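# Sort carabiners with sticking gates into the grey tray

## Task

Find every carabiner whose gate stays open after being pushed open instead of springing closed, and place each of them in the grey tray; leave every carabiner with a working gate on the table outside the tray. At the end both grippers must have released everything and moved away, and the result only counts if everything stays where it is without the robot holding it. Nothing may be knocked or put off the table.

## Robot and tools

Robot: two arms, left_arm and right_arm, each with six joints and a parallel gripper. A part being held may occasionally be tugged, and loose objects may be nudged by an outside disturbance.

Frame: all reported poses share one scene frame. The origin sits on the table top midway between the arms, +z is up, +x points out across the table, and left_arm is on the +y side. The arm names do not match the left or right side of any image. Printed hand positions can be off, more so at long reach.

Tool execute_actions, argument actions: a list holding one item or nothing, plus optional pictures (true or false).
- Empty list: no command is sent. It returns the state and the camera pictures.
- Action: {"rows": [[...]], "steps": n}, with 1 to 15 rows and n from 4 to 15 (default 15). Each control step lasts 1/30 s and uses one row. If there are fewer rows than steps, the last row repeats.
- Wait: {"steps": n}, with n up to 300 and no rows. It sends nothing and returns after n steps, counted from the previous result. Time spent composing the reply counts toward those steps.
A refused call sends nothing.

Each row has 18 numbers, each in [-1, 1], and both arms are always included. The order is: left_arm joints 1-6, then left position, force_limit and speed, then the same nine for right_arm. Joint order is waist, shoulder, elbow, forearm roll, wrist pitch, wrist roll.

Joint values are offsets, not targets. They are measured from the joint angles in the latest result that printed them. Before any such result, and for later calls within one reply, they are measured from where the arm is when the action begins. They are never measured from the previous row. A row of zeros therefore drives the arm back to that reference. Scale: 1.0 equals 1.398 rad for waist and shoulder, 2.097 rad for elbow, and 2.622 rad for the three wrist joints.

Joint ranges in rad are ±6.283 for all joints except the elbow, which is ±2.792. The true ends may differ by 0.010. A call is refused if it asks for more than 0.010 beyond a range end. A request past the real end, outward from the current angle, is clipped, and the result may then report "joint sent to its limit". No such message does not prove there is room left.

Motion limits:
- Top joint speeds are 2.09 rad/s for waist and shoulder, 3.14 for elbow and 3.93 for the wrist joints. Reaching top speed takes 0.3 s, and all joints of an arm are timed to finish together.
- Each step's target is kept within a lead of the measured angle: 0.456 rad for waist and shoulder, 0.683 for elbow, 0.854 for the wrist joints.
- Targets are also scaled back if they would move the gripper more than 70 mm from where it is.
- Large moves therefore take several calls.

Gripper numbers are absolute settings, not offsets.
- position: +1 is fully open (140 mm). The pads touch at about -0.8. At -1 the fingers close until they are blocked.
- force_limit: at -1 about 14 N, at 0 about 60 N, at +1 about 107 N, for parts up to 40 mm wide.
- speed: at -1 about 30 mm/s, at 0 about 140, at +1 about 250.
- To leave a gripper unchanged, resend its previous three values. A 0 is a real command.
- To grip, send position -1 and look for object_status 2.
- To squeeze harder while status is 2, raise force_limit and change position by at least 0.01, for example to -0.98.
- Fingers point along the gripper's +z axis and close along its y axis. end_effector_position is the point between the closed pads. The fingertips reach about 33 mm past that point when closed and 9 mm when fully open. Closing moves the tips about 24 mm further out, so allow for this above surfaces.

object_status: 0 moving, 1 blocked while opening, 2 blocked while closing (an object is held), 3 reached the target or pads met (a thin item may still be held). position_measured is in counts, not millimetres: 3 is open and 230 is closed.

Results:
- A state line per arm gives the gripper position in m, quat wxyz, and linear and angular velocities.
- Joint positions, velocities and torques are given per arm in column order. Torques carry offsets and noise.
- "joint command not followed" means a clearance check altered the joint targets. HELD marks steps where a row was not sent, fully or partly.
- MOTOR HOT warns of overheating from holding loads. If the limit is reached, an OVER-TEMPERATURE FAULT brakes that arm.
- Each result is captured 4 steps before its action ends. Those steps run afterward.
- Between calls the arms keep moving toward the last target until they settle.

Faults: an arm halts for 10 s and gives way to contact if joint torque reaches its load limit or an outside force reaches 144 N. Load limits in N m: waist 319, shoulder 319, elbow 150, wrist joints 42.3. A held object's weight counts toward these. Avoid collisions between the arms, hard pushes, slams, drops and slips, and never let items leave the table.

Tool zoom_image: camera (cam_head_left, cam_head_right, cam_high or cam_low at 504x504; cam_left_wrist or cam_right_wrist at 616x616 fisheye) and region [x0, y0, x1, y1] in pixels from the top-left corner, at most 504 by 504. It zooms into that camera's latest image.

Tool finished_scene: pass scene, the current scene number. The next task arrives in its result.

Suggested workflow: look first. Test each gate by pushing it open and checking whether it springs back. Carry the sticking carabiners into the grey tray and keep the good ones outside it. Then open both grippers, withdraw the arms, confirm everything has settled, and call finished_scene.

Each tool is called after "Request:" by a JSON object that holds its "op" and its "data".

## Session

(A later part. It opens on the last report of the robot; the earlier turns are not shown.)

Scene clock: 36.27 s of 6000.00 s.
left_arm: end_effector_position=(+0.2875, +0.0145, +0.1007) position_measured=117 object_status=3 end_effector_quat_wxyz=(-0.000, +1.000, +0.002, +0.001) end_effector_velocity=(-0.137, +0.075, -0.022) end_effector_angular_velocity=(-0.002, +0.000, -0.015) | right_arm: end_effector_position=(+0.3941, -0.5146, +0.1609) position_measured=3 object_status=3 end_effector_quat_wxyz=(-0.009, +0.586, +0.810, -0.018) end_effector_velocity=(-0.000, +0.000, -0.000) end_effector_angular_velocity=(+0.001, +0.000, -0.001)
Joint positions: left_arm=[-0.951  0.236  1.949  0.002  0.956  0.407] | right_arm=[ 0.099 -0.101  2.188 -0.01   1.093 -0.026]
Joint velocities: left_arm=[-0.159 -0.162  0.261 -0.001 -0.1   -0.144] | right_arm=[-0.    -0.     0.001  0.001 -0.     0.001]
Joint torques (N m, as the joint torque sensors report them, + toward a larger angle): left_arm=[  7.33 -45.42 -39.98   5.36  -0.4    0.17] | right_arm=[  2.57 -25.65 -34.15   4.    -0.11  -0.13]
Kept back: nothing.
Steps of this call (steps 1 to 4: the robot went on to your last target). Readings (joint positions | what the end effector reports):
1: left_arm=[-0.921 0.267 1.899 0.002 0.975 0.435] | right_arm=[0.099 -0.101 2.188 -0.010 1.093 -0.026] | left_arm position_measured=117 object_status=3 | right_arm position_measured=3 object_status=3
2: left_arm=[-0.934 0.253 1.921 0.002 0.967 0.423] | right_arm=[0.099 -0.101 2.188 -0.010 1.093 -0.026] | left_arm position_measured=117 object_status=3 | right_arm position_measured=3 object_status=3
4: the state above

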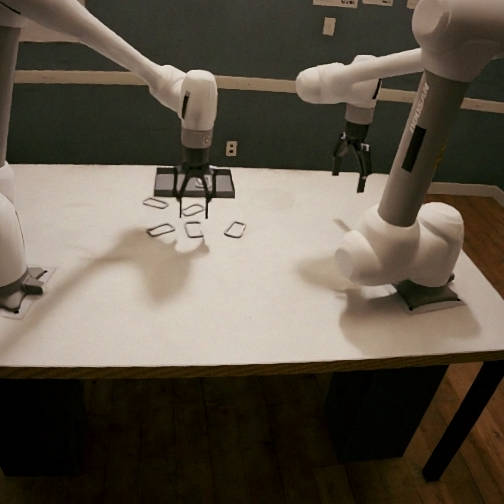

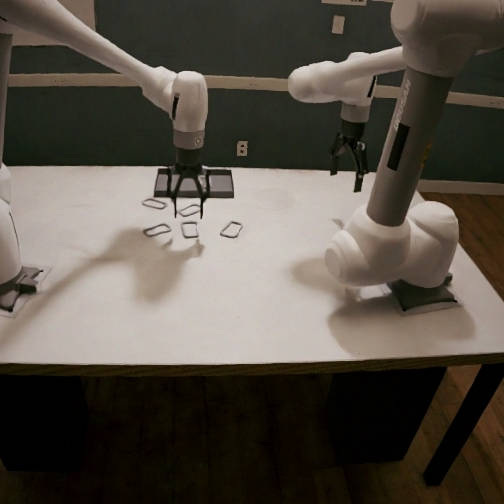

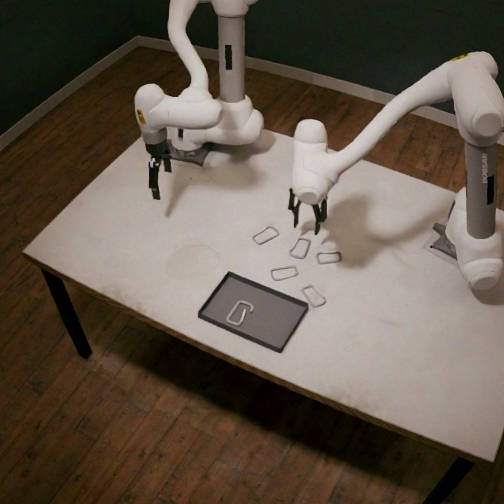

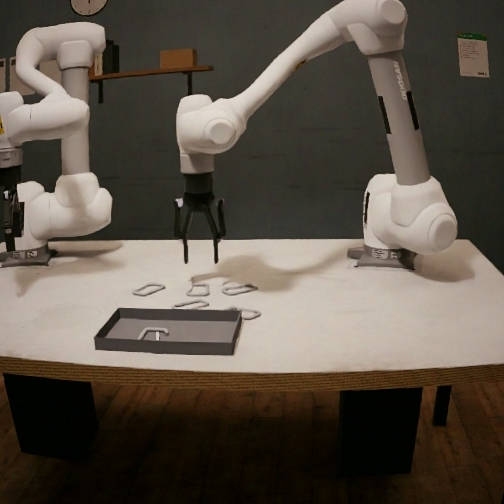

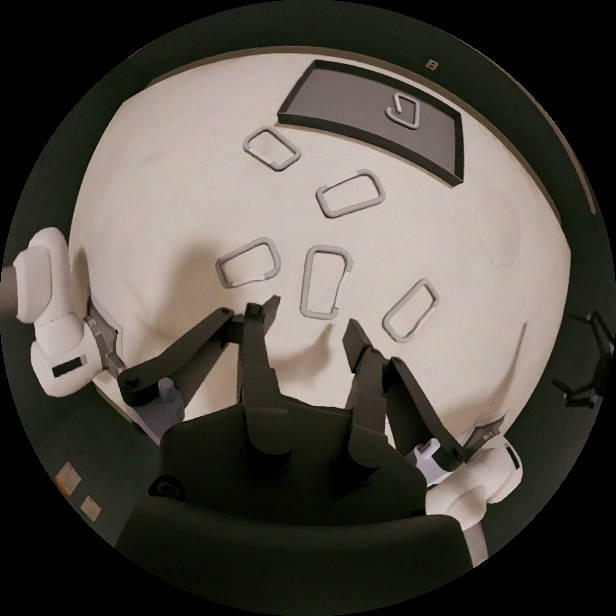

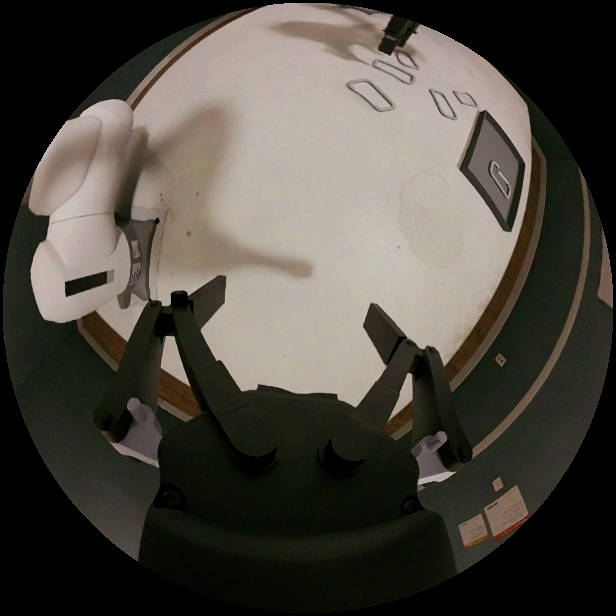

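Request:
{"op": "execute_actions", "data": {"actions": [{"rows":[[0.0415,0.0464,-0.0092,0,-0.0172,0.005,0.1,0,0,0,0,0,0,0,0,1,0,0]],"steps":15}], "pictures": true}}

Request:
{"op": "zoom_image", "data": {"camera": "cam_left_wrist", "region": [220,220,420,400]}}

Scene clock: 37.07 s of 6000.00 s.
left_arm: end_effector_position=(+0.3283, +0.0103, +0.0700) position_measured=117 object_status=3 end_effector_quat_wxyz=(-0.000, +1.000, +0.024, +0.001) end_effector_velocity=(+0.006, -0.001, -0.003) end_effector_angular_velocity=(-0.002, -0.001, +0.004) | right_arm: end_effector_position=(+0.3941, -0.5146, +0.1609) position_measured=3 object_status=3 end_effector_quat_wxyz=(-0.009, +0.586, +0.810, -0.018) end_effector_velocity=(+0.000, +0.000, +0.001) end_effector_angular_velocity=(+0.001, -0.001, -0.000)
Joint positions: left_arm=[-0.894  0.3    1.93   0.002  0.912  0.42 ] | right_arm=[ 0.099 -0.101  2.188 -0.01   1.093 -0.026]
Joint velocities: left_arm=[ 0.008  0.008 -0.004  0.    -0.006  0.003] | right_arm=[-0.    -0.001 -0.001  0.001  0.    -0.   ]
Joint torques (N m, as the joint torque sensors report them, + toward a larger angle): left_arm=[ -0.82 -66.14 -31.57   4.33   0.58   0.6 ] | right_arm=[  5.07 -26.07 -34.51   4.18  -0.15  -0.27]
Steps of this call (steps 1 to 13: the robot went on to your last target; steps 14 to 24: the first 11 steps of this action). Readings (joint positions | what the end effector reports):
14: left_arm=[-0.959 0.228 1.963 0.002 0.951 0.400] | right_arm=[0.099 -0.101 2.188 -0.010 1.093 -0.026] | left_arm position_measured=117 object_status=3 | right_arm position_measured=3 object_status=3
15: left_arm=[-0.956 0.231 1.961 0.002 0.949 0.400] | right_arm=[0.099 -0.101 2.188 -0.010 1.093 -0.026] | left_arm position_measured=117 object_status=3 | right_arm position_measured=3 object_status=3
17: left_arm=[-0.931 0.259 1.948 0.002 0.934 0.408] | right_arm=[0.099 -0.101 2.188 -0.010 1.093 -0.026] | left_arm position_measured=117 object_status=3 | right_arm position_measured=3 object_status=3
21: left_arm=[-0.896 0.297 1.932 0.002 0.913 0.419] | right_arm=[0.099 -0.101 2.188 -0.010 1.093 -0.026] | left_arm position_measured=117 object_status=3 | right_arm position_measured=3 object_status=3
24: the state above

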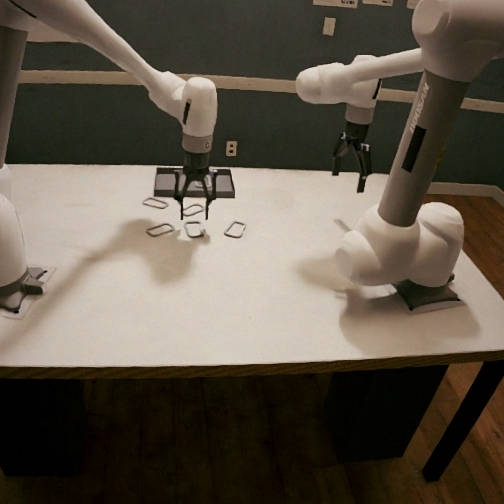

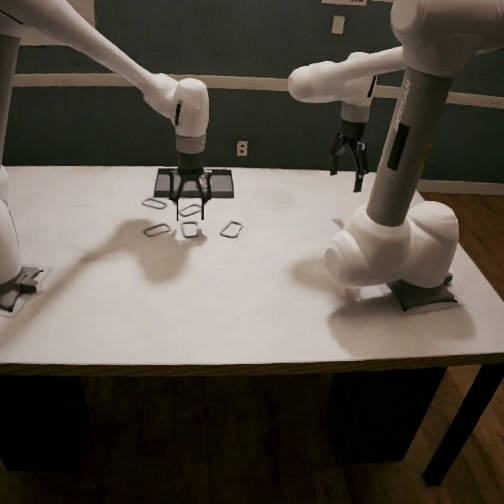

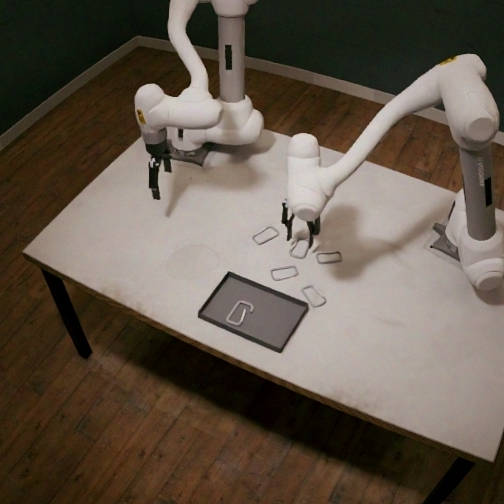

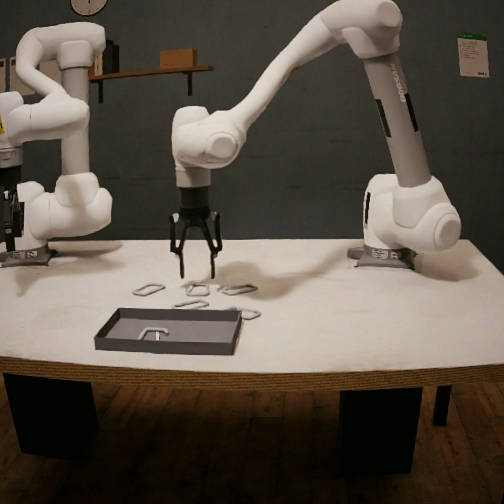

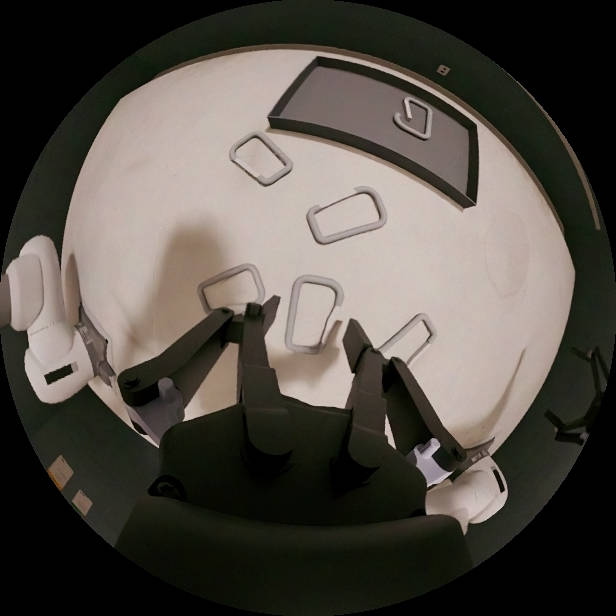

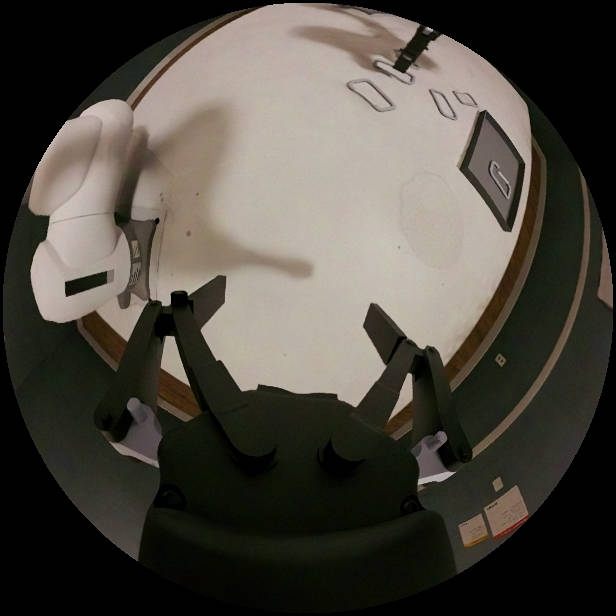

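Region (220, 220, 420, 400) of cam_left_wrist's 616x616 image, scaled by 2.520, with more detail than that image has; it fills the top 454 rows of this view, and the rest is white.

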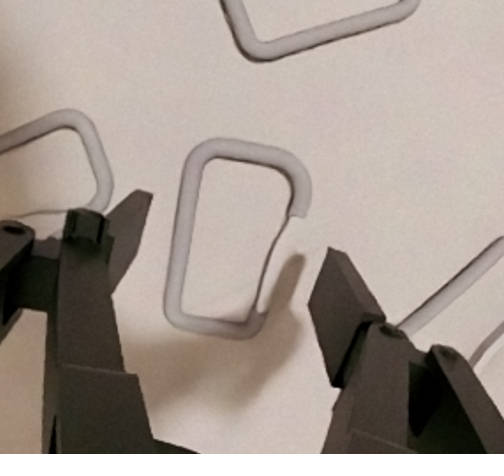

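Request:
{"op": "execute_actions", "data": {"actions": [{"rows":[[0,0.0265,0.0112,0,-0.0233,0,0.1,0,0,0,0,0,0,0,0,1,0,0],[0,0.0265,0.0112,0,-0.0233,0,0.1,0,0,0,0,0,0,0,0,1,0,0],[0,0.0265,0.0112,0,-0.0233,0,0.1,0,0,0,0,0,0,0,0,1,0,0],[0,0.0265,0.0112,0,-0.0233,0,0.1,0,0,0,0,0,0,0,0,1,0,0],[0,0.0265,0.0112,0,-0.0233,0,0.1,0,0,0,0,0,0,0,0,1,0,0],[0,0.0265,0.0112,0,-0.0233,0,0.1,0,0,0,0,0,0,0,0,1,0,0],[0,0.0265,0.0112,0,-0.0233,0,0.1,0,0,0,0,0,0,0,0,1,0,0],[0,0.0265,0.0112,0,-0.0233,0,0.1,0,0,0,0,0,0,0,0,1,0,0],[0,0.0265,0.0112,0,-0.0233,0,-0.5,-0.3,0,0,0,0,0,0,0,1,0,0]],"steps":15}], "pictures": false}}

Request:
{"op": "execute_actions", "data": {"actions": [{"steps":8}], "pictures": true}}

Request:
{"op": "zoom_image", "data": {"camera": "cam_left_wrist", "region": [220,220,420,400]}}

Scene clock: 37.70 s of 6000.00 s.
left_arm: end_effector_position=(+0.3285, +0.0098, +0.0370) position_measured=127 object_status=0 end_effector_quat_wxyz=(-0.000, +1.000, +0.024, +0.001) end_effector_velocity=(-0.002, -0.000, -0.005) end_effector_angular_velocity=(+0.000, +0.000, -0.001) | right_arm: end_effector_position=(+0.3941, -0.5146, +0.1609) position_measured=3 object_status=3 end_effector_quat_wxyz=(-0.009, +0.586, +0.810, -0.018) end_effector_velocity=(+0.000, -0.000, -0.000) end_effector_angular_velocity=(+0.000, -0.000, -0.001)
Joint positions: left_arm=[-0.894  0.336  1.954  0.002  0.851  0.42 ] | right_arm=[ 0.099 -0.101  2.188 -0.01   1.093 -0.026]
Joint velocities: left_arm=[-0.002  0.005  0.004 -0.    -0.008 -0.001] | right_arm=[-0.001  0.    -0.     0.    -0.     0.001]
Joint torques (N m, as the joint torque sensors report them, + toward a larger angle): left_arm=[ -0.33 -65.72 -30.3    4.2    0.43  -0.01] | right_arm=[  2.13 -26.37 -35.27   3.73   0.01  -0.14]
Steps of this call (steps 1 to 4: the last 4 steps of your previous action; steps 5 to 8: the robot went on to your last target; steps 9 to 19: the first 11 steps of this action). Readings (joint positions | what the end effector reports):
9: left_arm=[-0.893 0.300 1.930 0.002 0.911 0.420] | right_arm=[0.099 -0.101 2.188 -0.010 1.093 -0.026] | left_arm position_measured=117 object_status=3 | right_arm position_measured=3 object_status=3
10: left_arm=[-0.893 0.304 1.932 0.002 0.905 0.420] | right_arm=[0.099 -0.101 2.188 -0.010 1.093 -0.026] | left_arm position_measured=117 object_status=3 | right_arm position_measured=3 object_status=3
12: left_arm=[-0.893 0.323 1.945 0.002 0.874 0.420] | right_arm=[0.099 -0.101 2.188 -0.010 1.093 -0.026] | left_arm position_measured=117 object_status=3 | right_arm position_measured=3 object_status=3
16: left_arm=[-0.894 0.335 1.953 0.002 0.853 0.420] | right_arm=[0.099 -0.101 2.188 -0.010 1.093 -0.026] | left_arm position_measured=117 object_status=3 | right_arm position_measured=3 object_status=3
19: the state above

Scene clock: 37.97 s of 6000.00 s.
left_arm: end_effector_position=(+0.3285, +0.0098, +0.0368) position_measured=186 object_status=0 end_effector_quat_wxyz=(-0.000, +1.000, +0.024, +0.001) end_effector_velocity=(+0.001, +0.000, +0.001) end_effector_angular_velocity=(-0.001, -0.000, +0.004) | right_arm: end_effector_position=(+0.3941, -0.5146, +0.1609) position_measured=3 object_status=3 end_effector_quat_wxyz=(-0.009, +0.586, +0.810, -0.018) end_effector_velocity=(+0.000, -0.000, -0.001) end_effector_angular_velocity=(-0.000, +0.002, -0.001)
Joint positions: left_arm=[-0.894  0.336  1.954  0.002  0.851  0.42 ] | right_arm=[ 0.099 -0.101  2.188 -0.01   1.093 -0.026]
Joint velocities: left_arm=[ 0.002 -0.001  0.    -0.    -0.    -0.002] | right_arm=[-0.001  0.002 -0.     0.     0.001  0.   ]
Joint torques (N m, as the joint torque sensors report them, + toward a larger angle): left_arm=[ -1.79 -35.92 -17.59   3.55  -2.98   0.05] | right_arm=[  2.19 -25.44 -34.62   3.9   -0.1   -0.31]
Kept back: nothing.
Steps of this call (steps 1 to 4: the last 4 steps of your previous action; steps 5 to 8: the robot went on to your last target). Readings (joint positions | what the end effector reports):
1: left_arm=[-0.894 0.336 1.954 0.002 0.851 0.420] | right_arm=[0.099 -0.101 2.188 -0.010 1.093 -0.026] | left_arm position_measured=134 object_status=0 | right_arm position_measured=3 object_status=3
2: left_arm=[-0.894 0.336 1.954 0.002 0.851 0.420] | right_arm=[0.099 -0.101 2.188 -0.010 1.093 -0.026] | left_arm position_measured=142 object_status=0 | right_arm position_measured=3 object_status=3
4: left_arm=[-0.894 0.336 1.954 0.002 0.851 0.420] | right_arm=[0.099 -0.101 2.188 -0.010 1.093 -0.026] | left_arm position_measured=157 object_status=0 | right_arm position_measured=3 object_status=3
8: the state above

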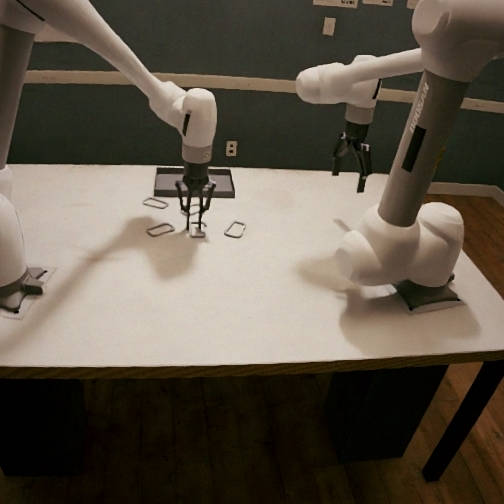

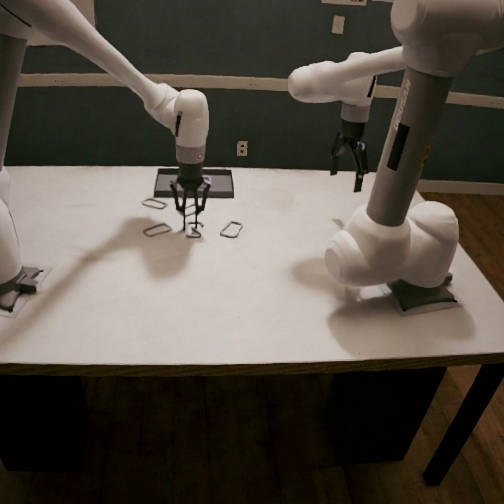

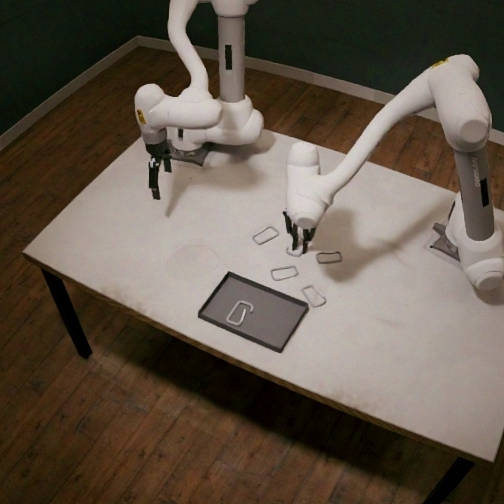

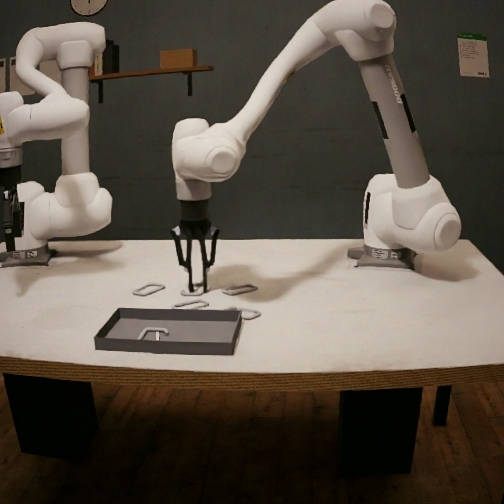

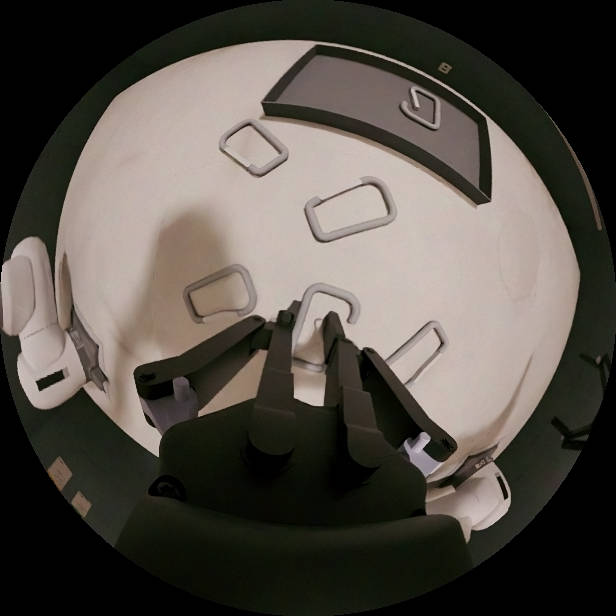

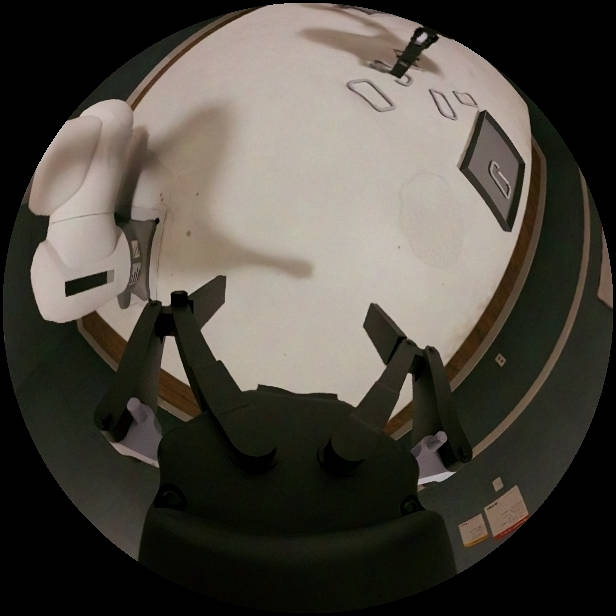

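Region (220, 220, 420, 400) of cam_left_wrist's 616x616 image, scaled by 2.520, with more detail than that image has; it fills the top 454 rows of this view, and the rest is white.

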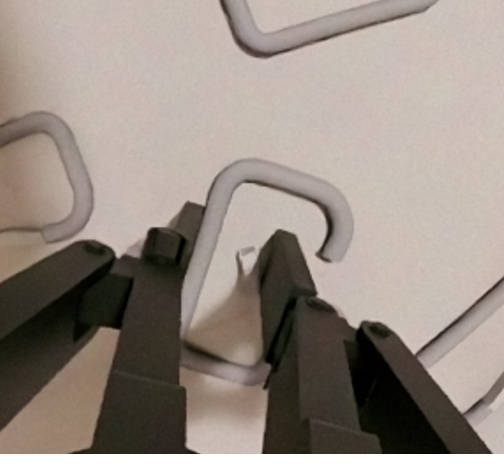

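Request:
{"op": "execute_actions", "data": {"actions": [{"rows":[[0,-0.002,-0.001,0,0.002,0,0.1,-0.3,-0.4,0,0,0,0,0,0,1,0,0]],"steps":15}], "pictures": false}}

Request:
{"op": "execute_actions", "data": {"actions": [{"rows":[[0,-0.0265,-0.0112,0,0.0233,0,0.1,-0.3,-0.4,0,0,0,0,0,0,1,0,0]],"steps":14}], "pictures": false}}

Request:
{"op": "execute_actions", "data": {"actions": [{"steps":5}], "pictures": true}}

Scene clock: 38.63 s of 6000.00 s.
left_arm: end_effector_position=(+0.3285, +0.0098, +0.0393) position_measured=137 object_status=0 end_effector_quat_wxyz=(-0.000, +1.000, +0.024, +0.001) end_effector_velocity=(-0.001, -0.000, +0.000) end_effector_angular_velocity=(+0.001, +0.000, -0.003) | right_arm: end_effector_position=(+0.3941, -0.5146, +0.1609) position_measured=3 object_status=3 end_effector_quat_wxyz=(-0.009, +0.586, +0.810, -0.018) end_effector_velocity=(+0.000, +0.000, +0.002) end_effector_angular_velocity=(+0.002, -0.004, -0.001)
Joint positions: left_arm=[-0.894  0.334  1.952  0.002  0.856  0.42 ] | right_arm=[ 0.099 -0.101  2.188 -0.01   1.093 -0.026]
Joint velocities: left_arm=[-0.002 -0.    -0.     0.     0.002  0.001] | right_arm=[-0.    -0.003 -0.     0.001 -0.     0.   ]
Joint torques (N m, as the joint torque sensors report them, + toward a larger angle): left_arm=[ -0.2  -65.03 -30.39   4.1   -0.26   0.09] | right_arm=[  3.68 -25.62 -34.29   3.9   -0.05  -0.09]
Steps of this call (steps 1 to 9: the robot went on to your last target; steps 10 to 20: the first 11 steps of this action). Readings (joint positions | what the end effector reports):
10: left_arm=[-0.894 0.337 1.954 0.002 0.851 0.420] | right_arm=[0.099 -0.101 2.188 -0.010 1.093 -0.026] | left_arm position_measured=186 object_status=0 | right_arm position_measured=3 object_status=3
11: left_arm=[-0.894 0.336 1.954 0.002 0.851 0.420] | right_arm=[0.099 -0.101 2.188 -0.010 1.093 -0.026] | left_arm position_measured=186 object_status=0 | right_arm position_measured=3 object_status=3
13: left_arm=[-0.894 0.335 1.953 0.002 0.853 0.420] | right_arm=[0.099 -0.101 2.188 -0.010 1.093 -0.026] | left_arm position_measured=174 object_status=0 | right_arm position_measured=3 object_status=3
17: left_arm=[-0.894 0.334 1.952 0.002 0.855 0.420] | right_arm=[0.099 -0.101 2.188 -0.010 1.093 -0.026] | left_arm position_measured=153 object_status=0 | right_arm position_measured=3 object_status=3
20: the state above

Scene clock: 39.10 s of 6000.00 s.
left_arm: end_effector_position=(+0.3282, +0.0104, +0.0721) position_measured=117 object_status=3 end_effector_quat_wxyz=(-0.001, +1.000, +0.024, +0.001) end_effector_velocity=(+0.001, +0.000, +0.008) end_effector_angular_velocity=(-0.000, +0.000, -0.001) | right_arm: end_effector_position=(+0.3941, -0.5146, +0.1609) position_measured=3 object_status=3 end_effector_quat_wxyz=(-0.009, +0.586, +0.810, -0.018) end_effector_velocity=(-0.000, +0.000, +0.001) end_effector_angular_velocity=(+0.000, -0.002, +0.001)
Joint positions: left_arm=[-0.894  0.297  1.929  0.002  0.916  0.42 ] | right_arm=[ 0.099 -0.101  2.188 -0.01   1.093 -0.026]
Joint velocities: left_arm=[ 0.001 -0.008 -0.006 -0.     0.014  0.003] | right_arm=[ 0.    -0.002  0.    -0.     0.    -0.001]
Joint torques (N m, as the joint torque sensors report them, + toward a larger angle): left_arm=[ -0.04 -63.12 -31.04   4.22   0.2    0.09] | right_arm=[  3.18 -23.2  -34.66   3.91  -0.16  -0.29]
Steps of this call (steps 1 to 4: the last 4 steps of your previous action; steps 5 to 14: the first 10 steps of this action, its rows measured from where the robot was after step 4). Readings (joint positions | what the end effector reports):
4: left_arm=[-0.894 0.334 1.952 0.002 0.856 0.420] | right_arm=[0.099 -0.101 2.188 -0.010 1.093 -0.026] | left_arm position_measured=118 object_status=0 | right_arm position_measured=3 object_status=3
5: left_arm=[-0.894 0.334 1.952 0.002 0.856 0.420] | right_arm=[0.099 -0.101 2.188 -0.010 1.093 -0.026] | left_arm position_measured=117 object_status=0 | right_arm position_measured=3 object_status=3
6: left_arm=[-0.894 0.331 1.950 0.002 0.862 0.420] | right_arm=[0.099 -0.101 2.188 -0.010 1.093 -0.026] | left_arm position_measured=117 object_status=0 | right_arm position_measured=3 object_status=3
8: left_arm=[-0.894 0.311 1.937 0.002 0.893 0.420] | right_arm=[0.099 -0.101 2.188 -0.010 1.093 -0.026] | left_arm position_measured=117 object_status=0 | right_arm position_measured=3 object_status=3
12: left_arm=[-0.894 0.298 1.929 0.002 0.914 0.420] | right_arm=[0.099 -0.101 2.188 -0.010 1.093 -0.026] | left_arm position_measured=117 object_status=3 | right_arm position_measured=3 object_status=3
14: the state above

Scene clock: 39.27 s of 6000.00 s.
left_arm: end_effector_position=(+0.3282, +0.0104, +0.0726) position_measured=117 object_status=3 end_effector_quat_wxyz=(-0.001, +1.000, +0.024, +0.001) end_effector_velocity=(-0.001, -0.000, +0.001) end_effector_angular_velocity=(-0.000, +0.001, -0.000) | right_arm: end_effector_position=(+0.3941, -0.5146, +0.1609) position_measured=3 object_status=3 end_effector_quat_wxyz=(-0.009, +0.586, +0.810, -0.018) end_effector_velocity=(+0.000, -0.000, +0.000) end_effector_angular_velocity=(-0.000, -0.001, +0.001)
Joint positions: left_arm=[-0.894  0.297  1.928  0.002  0.917  0.42 ] | right_arm=[ 0.099 -0.101  2.188 -0.01   1.093 -0.026]
Joint velocities: left_arm=[-0.001 -0.    -0.001 -0.001  0.001  0.001] | right_arm=[ 0.    -0.    -0.    -0.001  0.    -0.001]
Joint torques (N m, as the joint torque sensors report them, + toward a larger angle): left_arm=[  0.3  -62.24 -31.45   4.29   0.17   0.08] | right_arm=[  4.34 -26.15 -34.36   3.77  -0.15  -0.08]
Kept back: nothing.
Steps of this call (steps 1 to 4: the last 4 steps of your previous action; step 5: the robot went on to your last target). Readings (joint positions | what the end effector reports):
1: left_arm=[-0.894 0.297 1.929 0.002 0.916 0.420] | right_arm=[0.099 -0.101 2.188 -0.010 1.093 -0.026] | left_arm position_measured=117 object_status=3 | right_arm position_measured=3 object_status=3
2: left_arm=[-0.894 0.297 1.929 0.002 0.916 0.420] | right_arm=[0.099 -0.101 2.188 -0.010 1.093 -0.026] | left_arm position_measured=117 object_status=3 | right_arm position_measured=3 object_status=3
4: left_arm=[-0.894 0.297 1.928 0.002 0.917 0.420] | right_arm=[0.099 -0.101 2.188 -0.010 1.093 -0.026] | left_arm position_measured=117 object_status=3 | right_arm position_measured=3 object_status=3
5: the state above

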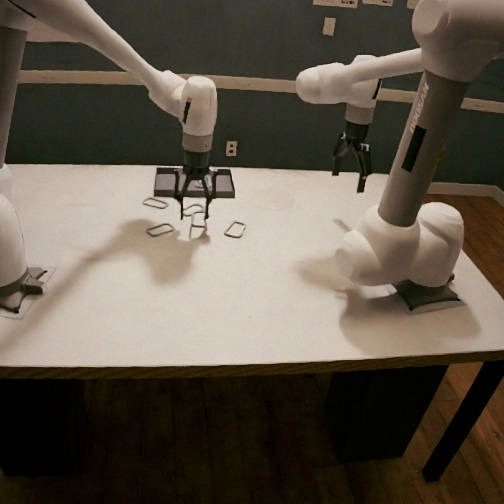

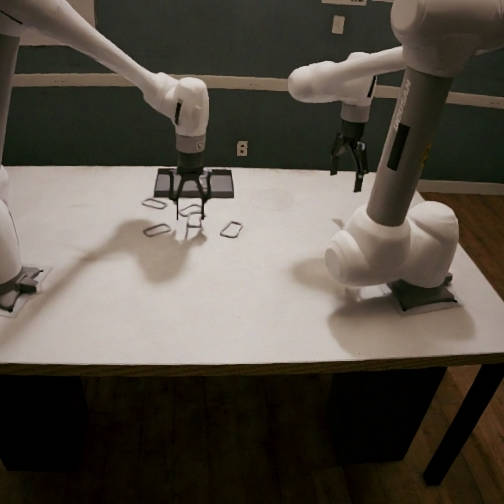

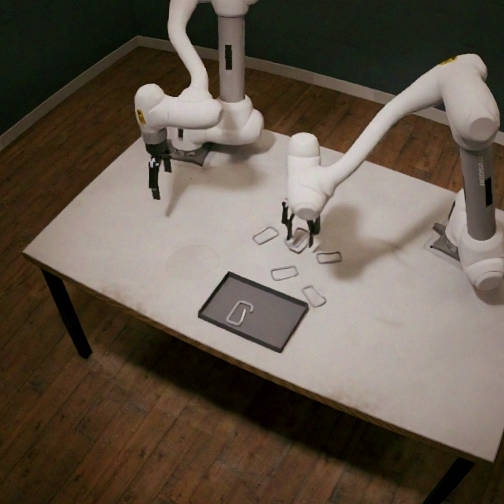

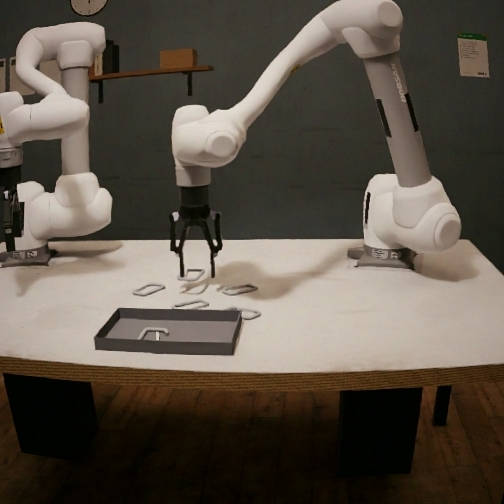

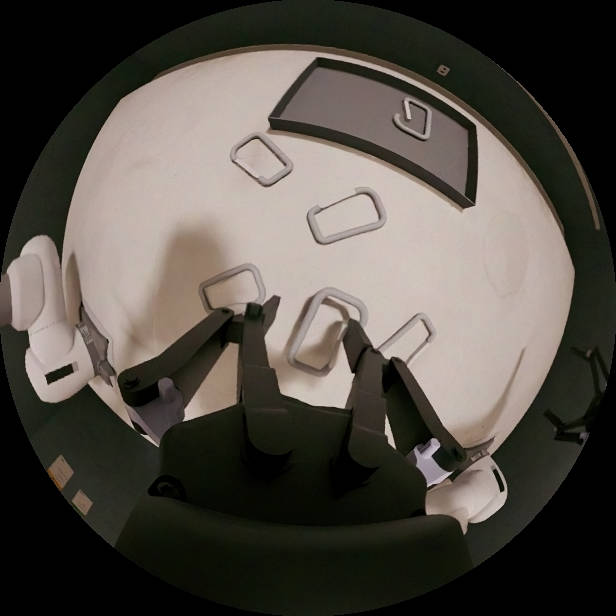

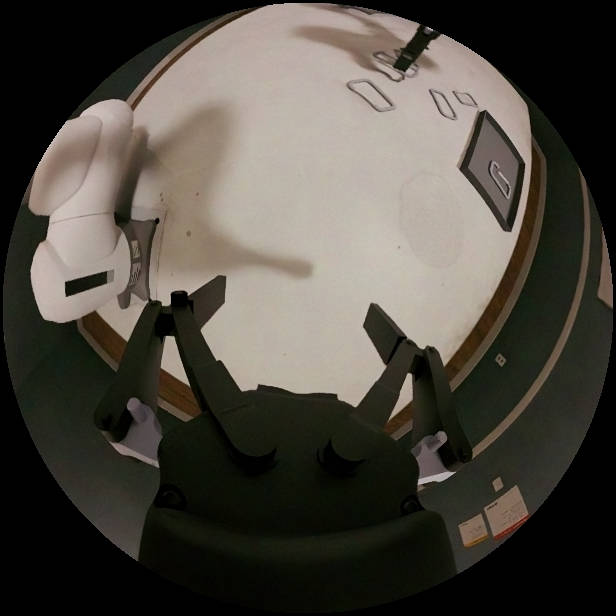

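Request:
{"op": "zoom_image", "data": {"camera": "cam_left_wrist", "region": [240,240,440,420]}}

Request:
{"op": "zoom_image", "data": {"camera": "cam_low", "region": [130,230,280,320]}}

Region (240, 240, 440, 420) of cam_left_wrist's 616x616 image, scaled by 2.520, with more detail than that image has; it fills the top 454 rows of this view, and the rest is white.

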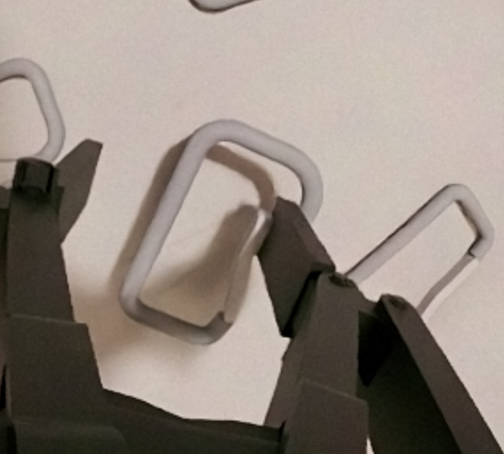

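Region (130, 230, 280, 320) of cam_low's 504x504 image, scaled by 3.360, with more detail than that image has; it fills the top 302 rows of this view, and the rest is white.

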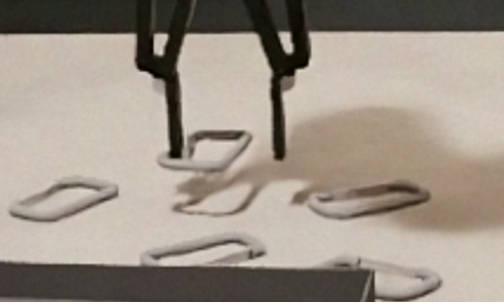

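Request:
{"op": "execute_actions", "data": {"actions": [{"rows":[[0,0.012,0.005,0,-0.0105,0,0.1,-0.3,-0.4,0,0,0,0,0,0,1,0,0],[0,0.012,0.005,0,-0.0105,0,0.1,-0.3,-0.4,0,0,0,0,0,0,1,0,0],[0,0.012,0.005,0,-0.0105,0,0.1,-0.3,-0.4,0,0,0,0,0,0,1,0,0],[0,0.0255,0.0108,0,-0.0225,0,0.1,-0.3,-0.4,0,0,0,0,0,0,1,0,0],[0,0.0255,0.0108,0,-0.0225,0,0.1,-0.3,-0.4,0,0,0,0,0,0,1,0,0],[0,0.0255,0.0108,0,-0.0225,0,0.1,-0.3,-0.4,0,0,0,0,0,0,1,0,0],[0,0.0255,0.0108,0,-0.0225,0,0.1,-0.3,-0.4,0,0,0,0,0,0,1,0,0],[0,0.0255,0.0108,0,-0.0225,0,0.1,-0.3,-0.4,0,0,0,0,0,0,1,0,0],[0,0.0255,0.0108,0,-0.0225,0,0.1,-0.3,-0.4,0,0,0,0,0,0,1,0,0],[0,0.0255,0.0108,0,-0.0225,0,0.4,-0.3,-0.4,0,0,0,0,0,0,1,0,0]],"steps":15}], "pictures": false}}

Request:
{"op": "execute_actions", "data": {"actions": [{"steps":8}], "pictures": true}}

Request:
{"op": "zoom_image", "data": {"camera": "cam_left_wrist", "region": [220,240,440,420]}}

Scene clock: 40.23 s of 6000.00 s.
left_arm: end_effector_position=(+0.3285, +0.0097, +0.0414) position_measured=115 object_status=0 end_effector_quat_wxyz=(-0.000, +1.000, +0.024, +0.001) end_effector_velocity=(-0.000, -0.001, -0.011) end_effector_angular_velocity=(-0.002, -0.002, -0.003) | right_arm: end_effector_position=(+0.3941, -0.5146, +0.1609) position_measured=3 object_status=3 end_effector_quat_wxyz=(-0.009, +0.586, +0.810, -0.018) end_effector_velocity=(-0.000, -0.000, -0.000) end_effector_angular_velocity=(-0.000, +0.001, +0.001)
Joint positions: left_arm=[-0.894  0.331  1.95   0.002  0.859  0.42 ] | right_arm=[ 0.099 -0.101  2.188 -0.01   1.093 -0.026]
Joint velocities: left_arm=[-0.001  0.011  0.008  0.001 -0.023  0.001] | right_arm=[ 0.     0.     0.001  0.     0.    -0.001]
Joint torques (N m, as the joint torque sensors report them, + toward a larger angle): left_arm=[ -0.43 -65.17 -30.92   4.24  -0.08   0.04] | right_arm=[  2.87 -26.51 -33.81   3.81  -0.29  -0.53]
Steps of this call (steps 1 to 15: the robot went on to your last target; steps 16 to 18: nothing new was sent; steps 19 to 29: the first 11 steps of this action). Readings (joint positions | what the end effector reports):
19: left_arm=[-0.894 0.297 1.928 0.002 0.917 0.420] | right_arm=[0.099 -0.101 2.188 -0.010 1.093 -0.026] | left_arm position_measured=117 object_status=3 | right_arm position_measured=3 object_status=3
20: left_arm=[-0.894 0.299 1.930 0.002 0.913 0.420] | right_arm=[0.099 -0.101 2.188 -0.010 1.093 -0.026] | left_arm position_measured=117 object_status=3 | right_arm position_measured=3 object_status=3
22: left_arm=[-0.894 0.308 1.936 0.002 0.898 0.420] | right_arm=[0.099 -0.101 2.188 -0.010 1.093 -0.026] | left_arm position_measured=117 object_status=3 | right_arm position_measured=3 object_status=3
26: left_arm=[-0.894 0.328 1.948 0.002 0.865 0.420] | right_arm=[0.099 -0.101 2.188 -0.010 1.093 -0.026] | left_arm position_measured=117 object_status=3 | right_arm position_measured=3 object_status=3
29: the state above

Scene clock: 40.50 s of 6000.00 s.
left_arm: end_effector_position=(+0.3285, +0.0097, +0.0406) position_measured=78 object_status=0 end_effector_quat_wxyz=(-0.000, +1.000, +0.024, +0.001) end_effector_velocity=(-0.000, +0.000, -0.001) end_effector_angular_velocity=(+0.001, +0.000, -0.000) | right_arm: end_effector_position=(+0.3941, -0.5146, +0.1609) position_measured=3 object_status=3 end_effector_quat_wxyz=(-0.009, +0.586, +0.810, -0.018) end_effector_velocity=(+0.000, -0.000, +0.000) end_effector_angular_velocity=(-0.000, -0.001, -0.001)
Joint positions: left_arm=[-0.894  0.332  1.951  0.002  0.858  0.42 ] | right_arm=[ 0.099 -0.101  2.188 -0.01   1.093 -0.026]
Joint velocities: left_arm=[-0.001  0.001  0.     0.    -0.    -0.001] | right_arm=[-0.    -0.    -0.    -0.001 -0.     0.001]
Joint torques (N m, as the joint torque sensors report them, + toward a larger angle): left_arm=[ -0.75 -65.43 -30.09   4.15   0.17   0.08] | right_arm=[  1.86 -27.19 -35.57   3.82  -0.19  -0.23]
Kept back: nothing.
Steps of this call (steps 1 to 4: the last 4 steps of your previous action; steps 5 to 8: the robot went on to your last target). Readings (joint positions | what the end effector reports):
1: left_arm=[-0.894 0.332 1.951 0.002 0.859 0.420] | right_arm=[0.099 -0.101 2.188 -0.010 1.093 -0.026] | left_arm position_measured=110 object_status=0 | right_arm position_measured=3 object_status=3
2: left_arm=[-0.894 0.332 1.951 0.002 0.858 0.420] | right_arm=[0.099 -0.101 2.188 -0.010 1.093 -0.026] | left_arm position_measured=104 object_status=0 | right_arm position_measured=3 object_status=3
4: left_arm=[-0.894 0.332 1.951 0.002 0.858 0.420] | right_arm=[0.099 -0.101 2.188 -0.010 1.093 -0.026] | left_arm position_measured=94 object_status=0 | right_arm position_measured=3 object_status=3
8: the state above

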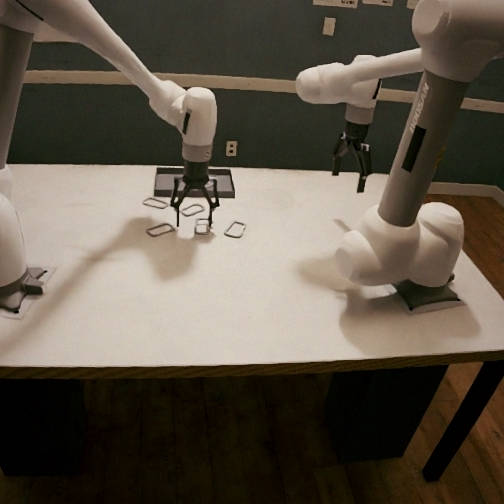

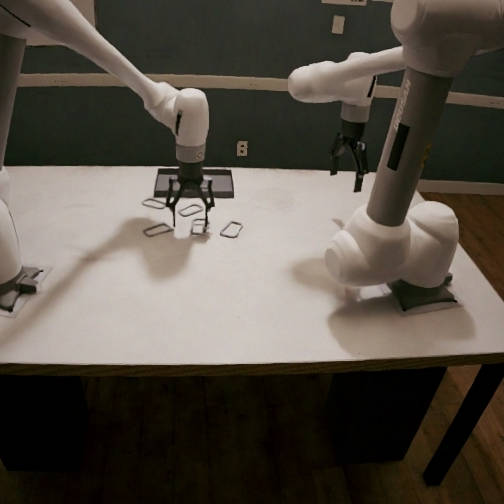

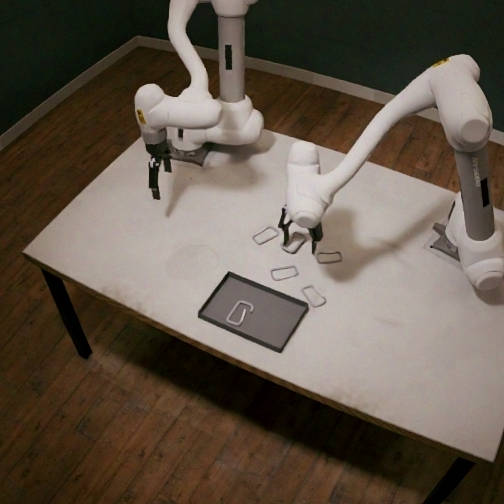

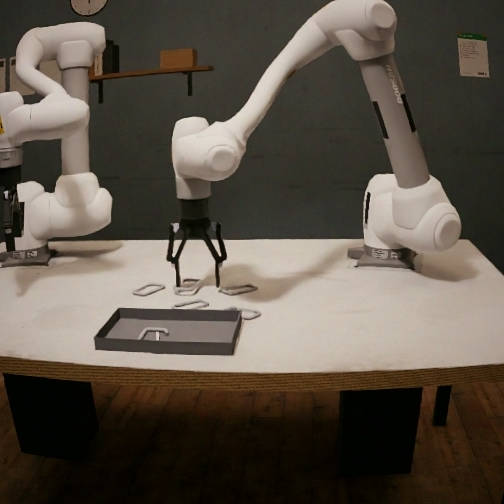

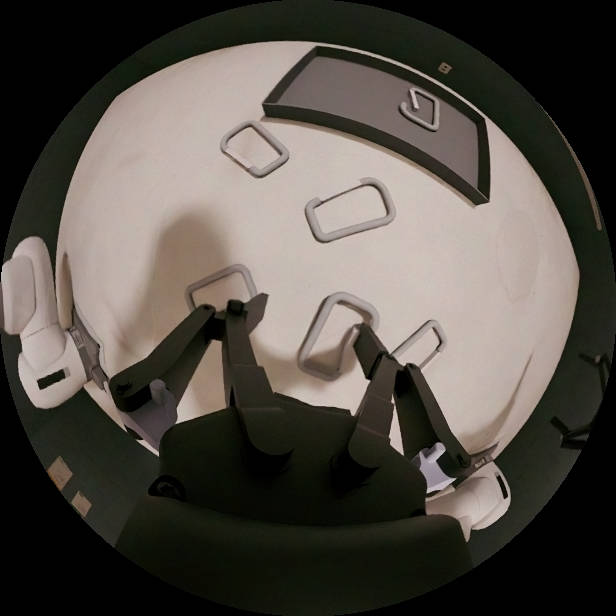

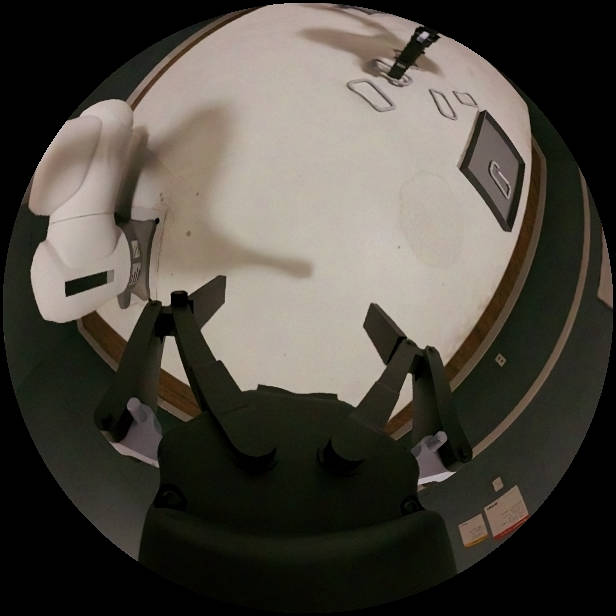

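Region (220, 240, 440, 420) of cam_left_wrist's 616x616 image, scaled by 2.291, with more detail than that image has; it fills the top 412 rows of this view, and the rest is white.

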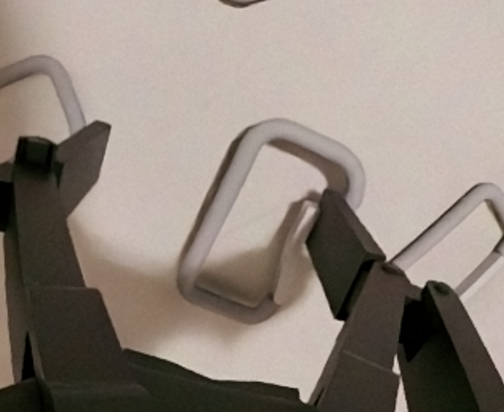

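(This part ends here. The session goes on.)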